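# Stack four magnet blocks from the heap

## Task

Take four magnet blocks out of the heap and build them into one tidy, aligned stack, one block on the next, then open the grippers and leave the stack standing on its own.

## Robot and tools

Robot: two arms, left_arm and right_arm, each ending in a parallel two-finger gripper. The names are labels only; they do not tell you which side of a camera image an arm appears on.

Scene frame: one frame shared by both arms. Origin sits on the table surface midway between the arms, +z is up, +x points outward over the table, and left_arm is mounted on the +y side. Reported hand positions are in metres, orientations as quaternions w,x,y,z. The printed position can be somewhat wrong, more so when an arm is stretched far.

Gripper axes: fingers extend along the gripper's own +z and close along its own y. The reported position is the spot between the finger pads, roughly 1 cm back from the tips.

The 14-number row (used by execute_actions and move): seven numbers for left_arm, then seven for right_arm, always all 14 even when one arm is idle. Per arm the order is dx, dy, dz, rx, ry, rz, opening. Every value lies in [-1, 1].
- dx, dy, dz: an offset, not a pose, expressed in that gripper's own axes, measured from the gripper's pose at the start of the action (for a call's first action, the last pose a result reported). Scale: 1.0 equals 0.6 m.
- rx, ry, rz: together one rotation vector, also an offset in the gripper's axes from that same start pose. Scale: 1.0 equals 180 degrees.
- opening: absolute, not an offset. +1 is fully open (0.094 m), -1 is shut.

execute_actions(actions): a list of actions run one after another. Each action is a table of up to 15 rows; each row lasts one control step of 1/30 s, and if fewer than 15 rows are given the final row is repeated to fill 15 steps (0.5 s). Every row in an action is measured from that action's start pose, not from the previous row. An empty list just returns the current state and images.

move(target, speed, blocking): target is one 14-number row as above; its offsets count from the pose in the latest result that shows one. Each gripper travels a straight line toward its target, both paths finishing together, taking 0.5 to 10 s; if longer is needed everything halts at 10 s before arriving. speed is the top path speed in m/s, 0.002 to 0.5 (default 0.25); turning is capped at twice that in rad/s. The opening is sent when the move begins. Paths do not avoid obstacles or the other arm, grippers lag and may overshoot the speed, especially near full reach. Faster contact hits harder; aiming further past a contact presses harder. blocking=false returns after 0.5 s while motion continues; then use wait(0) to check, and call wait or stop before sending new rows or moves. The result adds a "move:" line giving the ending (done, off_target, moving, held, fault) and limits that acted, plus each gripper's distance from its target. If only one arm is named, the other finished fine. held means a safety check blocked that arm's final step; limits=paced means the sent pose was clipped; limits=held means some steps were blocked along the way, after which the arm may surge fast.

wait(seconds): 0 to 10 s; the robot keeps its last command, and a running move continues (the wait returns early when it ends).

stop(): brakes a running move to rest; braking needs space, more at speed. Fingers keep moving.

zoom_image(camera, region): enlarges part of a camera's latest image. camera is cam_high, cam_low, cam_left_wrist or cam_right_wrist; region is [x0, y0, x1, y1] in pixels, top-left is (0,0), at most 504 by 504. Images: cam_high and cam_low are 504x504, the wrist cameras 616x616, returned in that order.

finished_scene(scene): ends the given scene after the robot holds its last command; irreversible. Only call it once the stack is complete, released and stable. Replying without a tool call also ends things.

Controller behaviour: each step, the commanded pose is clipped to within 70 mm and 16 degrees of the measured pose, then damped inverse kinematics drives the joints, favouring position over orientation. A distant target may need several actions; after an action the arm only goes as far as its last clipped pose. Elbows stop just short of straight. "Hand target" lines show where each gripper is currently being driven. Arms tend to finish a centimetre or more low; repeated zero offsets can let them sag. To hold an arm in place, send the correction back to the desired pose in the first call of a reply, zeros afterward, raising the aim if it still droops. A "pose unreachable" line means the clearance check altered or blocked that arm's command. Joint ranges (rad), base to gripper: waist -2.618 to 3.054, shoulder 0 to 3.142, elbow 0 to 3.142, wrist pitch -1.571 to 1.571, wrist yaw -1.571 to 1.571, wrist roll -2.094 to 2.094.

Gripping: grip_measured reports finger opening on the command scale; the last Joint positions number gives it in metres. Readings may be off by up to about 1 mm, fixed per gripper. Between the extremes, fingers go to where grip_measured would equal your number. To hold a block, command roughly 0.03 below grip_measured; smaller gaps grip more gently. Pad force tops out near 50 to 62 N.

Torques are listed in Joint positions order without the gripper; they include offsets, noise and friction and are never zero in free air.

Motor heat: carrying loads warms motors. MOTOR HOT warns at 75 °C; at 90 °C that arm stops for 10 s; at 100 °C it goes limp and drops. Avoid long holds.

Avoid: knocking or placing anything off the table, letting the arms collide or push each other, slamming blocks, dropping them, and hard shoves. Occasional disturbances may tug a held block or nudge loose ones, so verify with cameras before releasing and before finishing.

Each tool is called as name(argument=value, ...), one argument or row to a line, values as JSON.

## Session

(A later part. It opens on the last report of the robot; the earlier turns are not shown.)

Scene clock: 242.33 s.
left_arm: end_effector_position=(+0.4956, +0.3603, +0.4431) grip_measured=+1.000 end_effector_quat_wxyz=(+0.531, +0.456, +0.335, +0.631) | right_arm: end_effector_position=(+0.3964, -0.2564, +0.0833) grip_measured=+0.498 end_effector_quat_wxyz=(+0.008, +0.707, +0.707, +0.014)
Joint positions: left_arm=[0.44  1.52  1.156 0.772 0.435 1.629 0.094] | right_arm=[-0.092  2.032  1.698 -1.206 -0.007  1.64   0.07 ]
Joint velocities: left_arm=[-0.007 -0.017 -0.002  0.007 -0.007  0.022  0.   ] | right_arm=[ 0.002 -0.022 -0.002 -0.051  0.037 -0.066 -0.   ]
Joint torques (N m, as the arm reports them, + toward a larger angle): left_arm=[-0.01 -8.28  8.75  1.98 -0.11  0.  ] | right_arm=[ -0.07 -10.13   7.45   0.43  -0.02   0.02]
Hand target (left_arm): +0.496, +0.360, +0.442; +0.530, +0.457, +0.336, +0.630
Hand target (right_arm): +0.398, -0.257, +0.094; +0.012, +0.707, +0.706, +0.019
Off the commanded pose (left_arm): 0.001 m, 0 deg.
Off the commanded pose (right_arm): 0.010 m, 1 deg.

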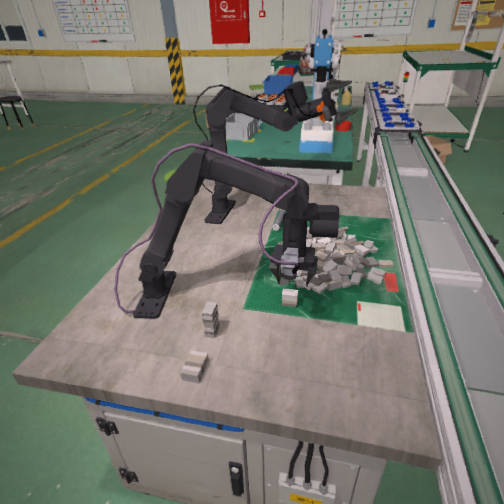

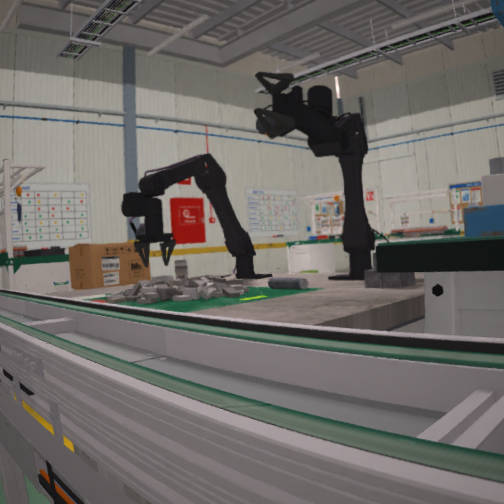

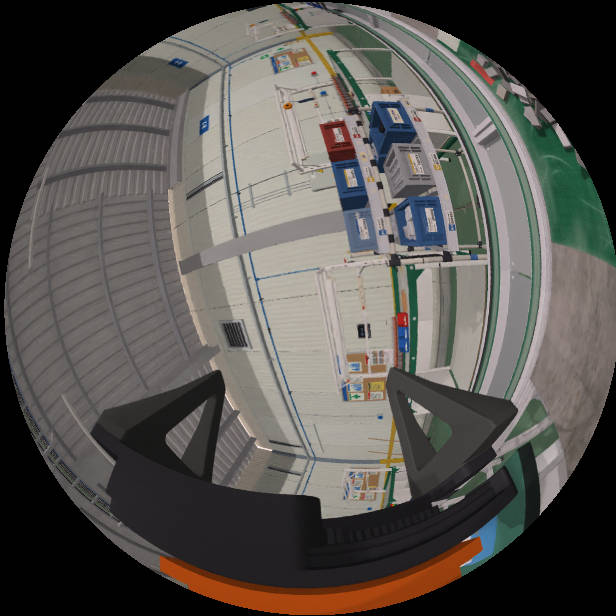

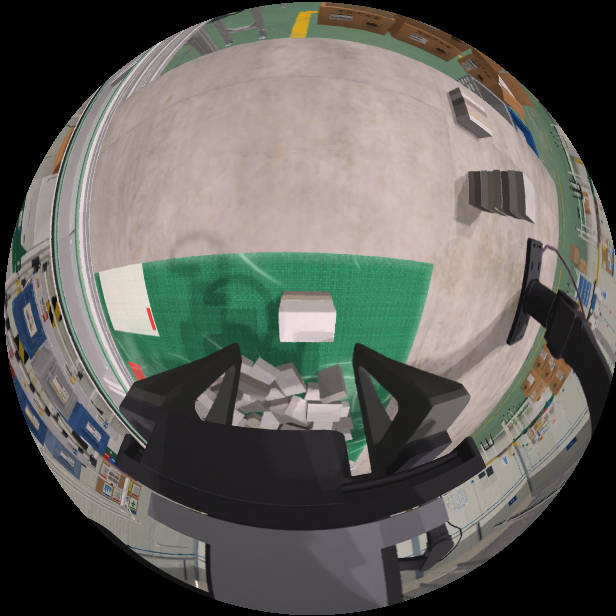

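zoom_image(
  camera="cam_high",
  region=[260,270,320,320],
)

Region (260, 270, 320, 320) of cam_high's 504x504 image, scaled by 8.400, with more detail than that image has.

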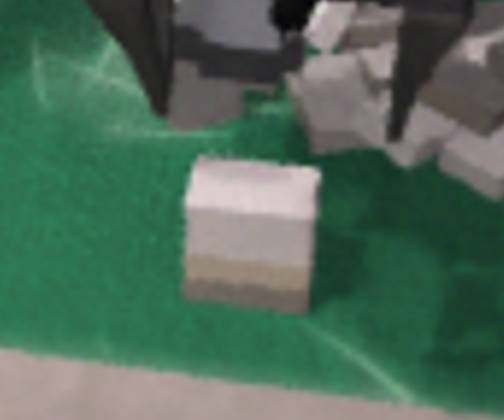

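Neat stack of four.

finished_scene(
  scene=2,
)

The scene is finished: the task was done.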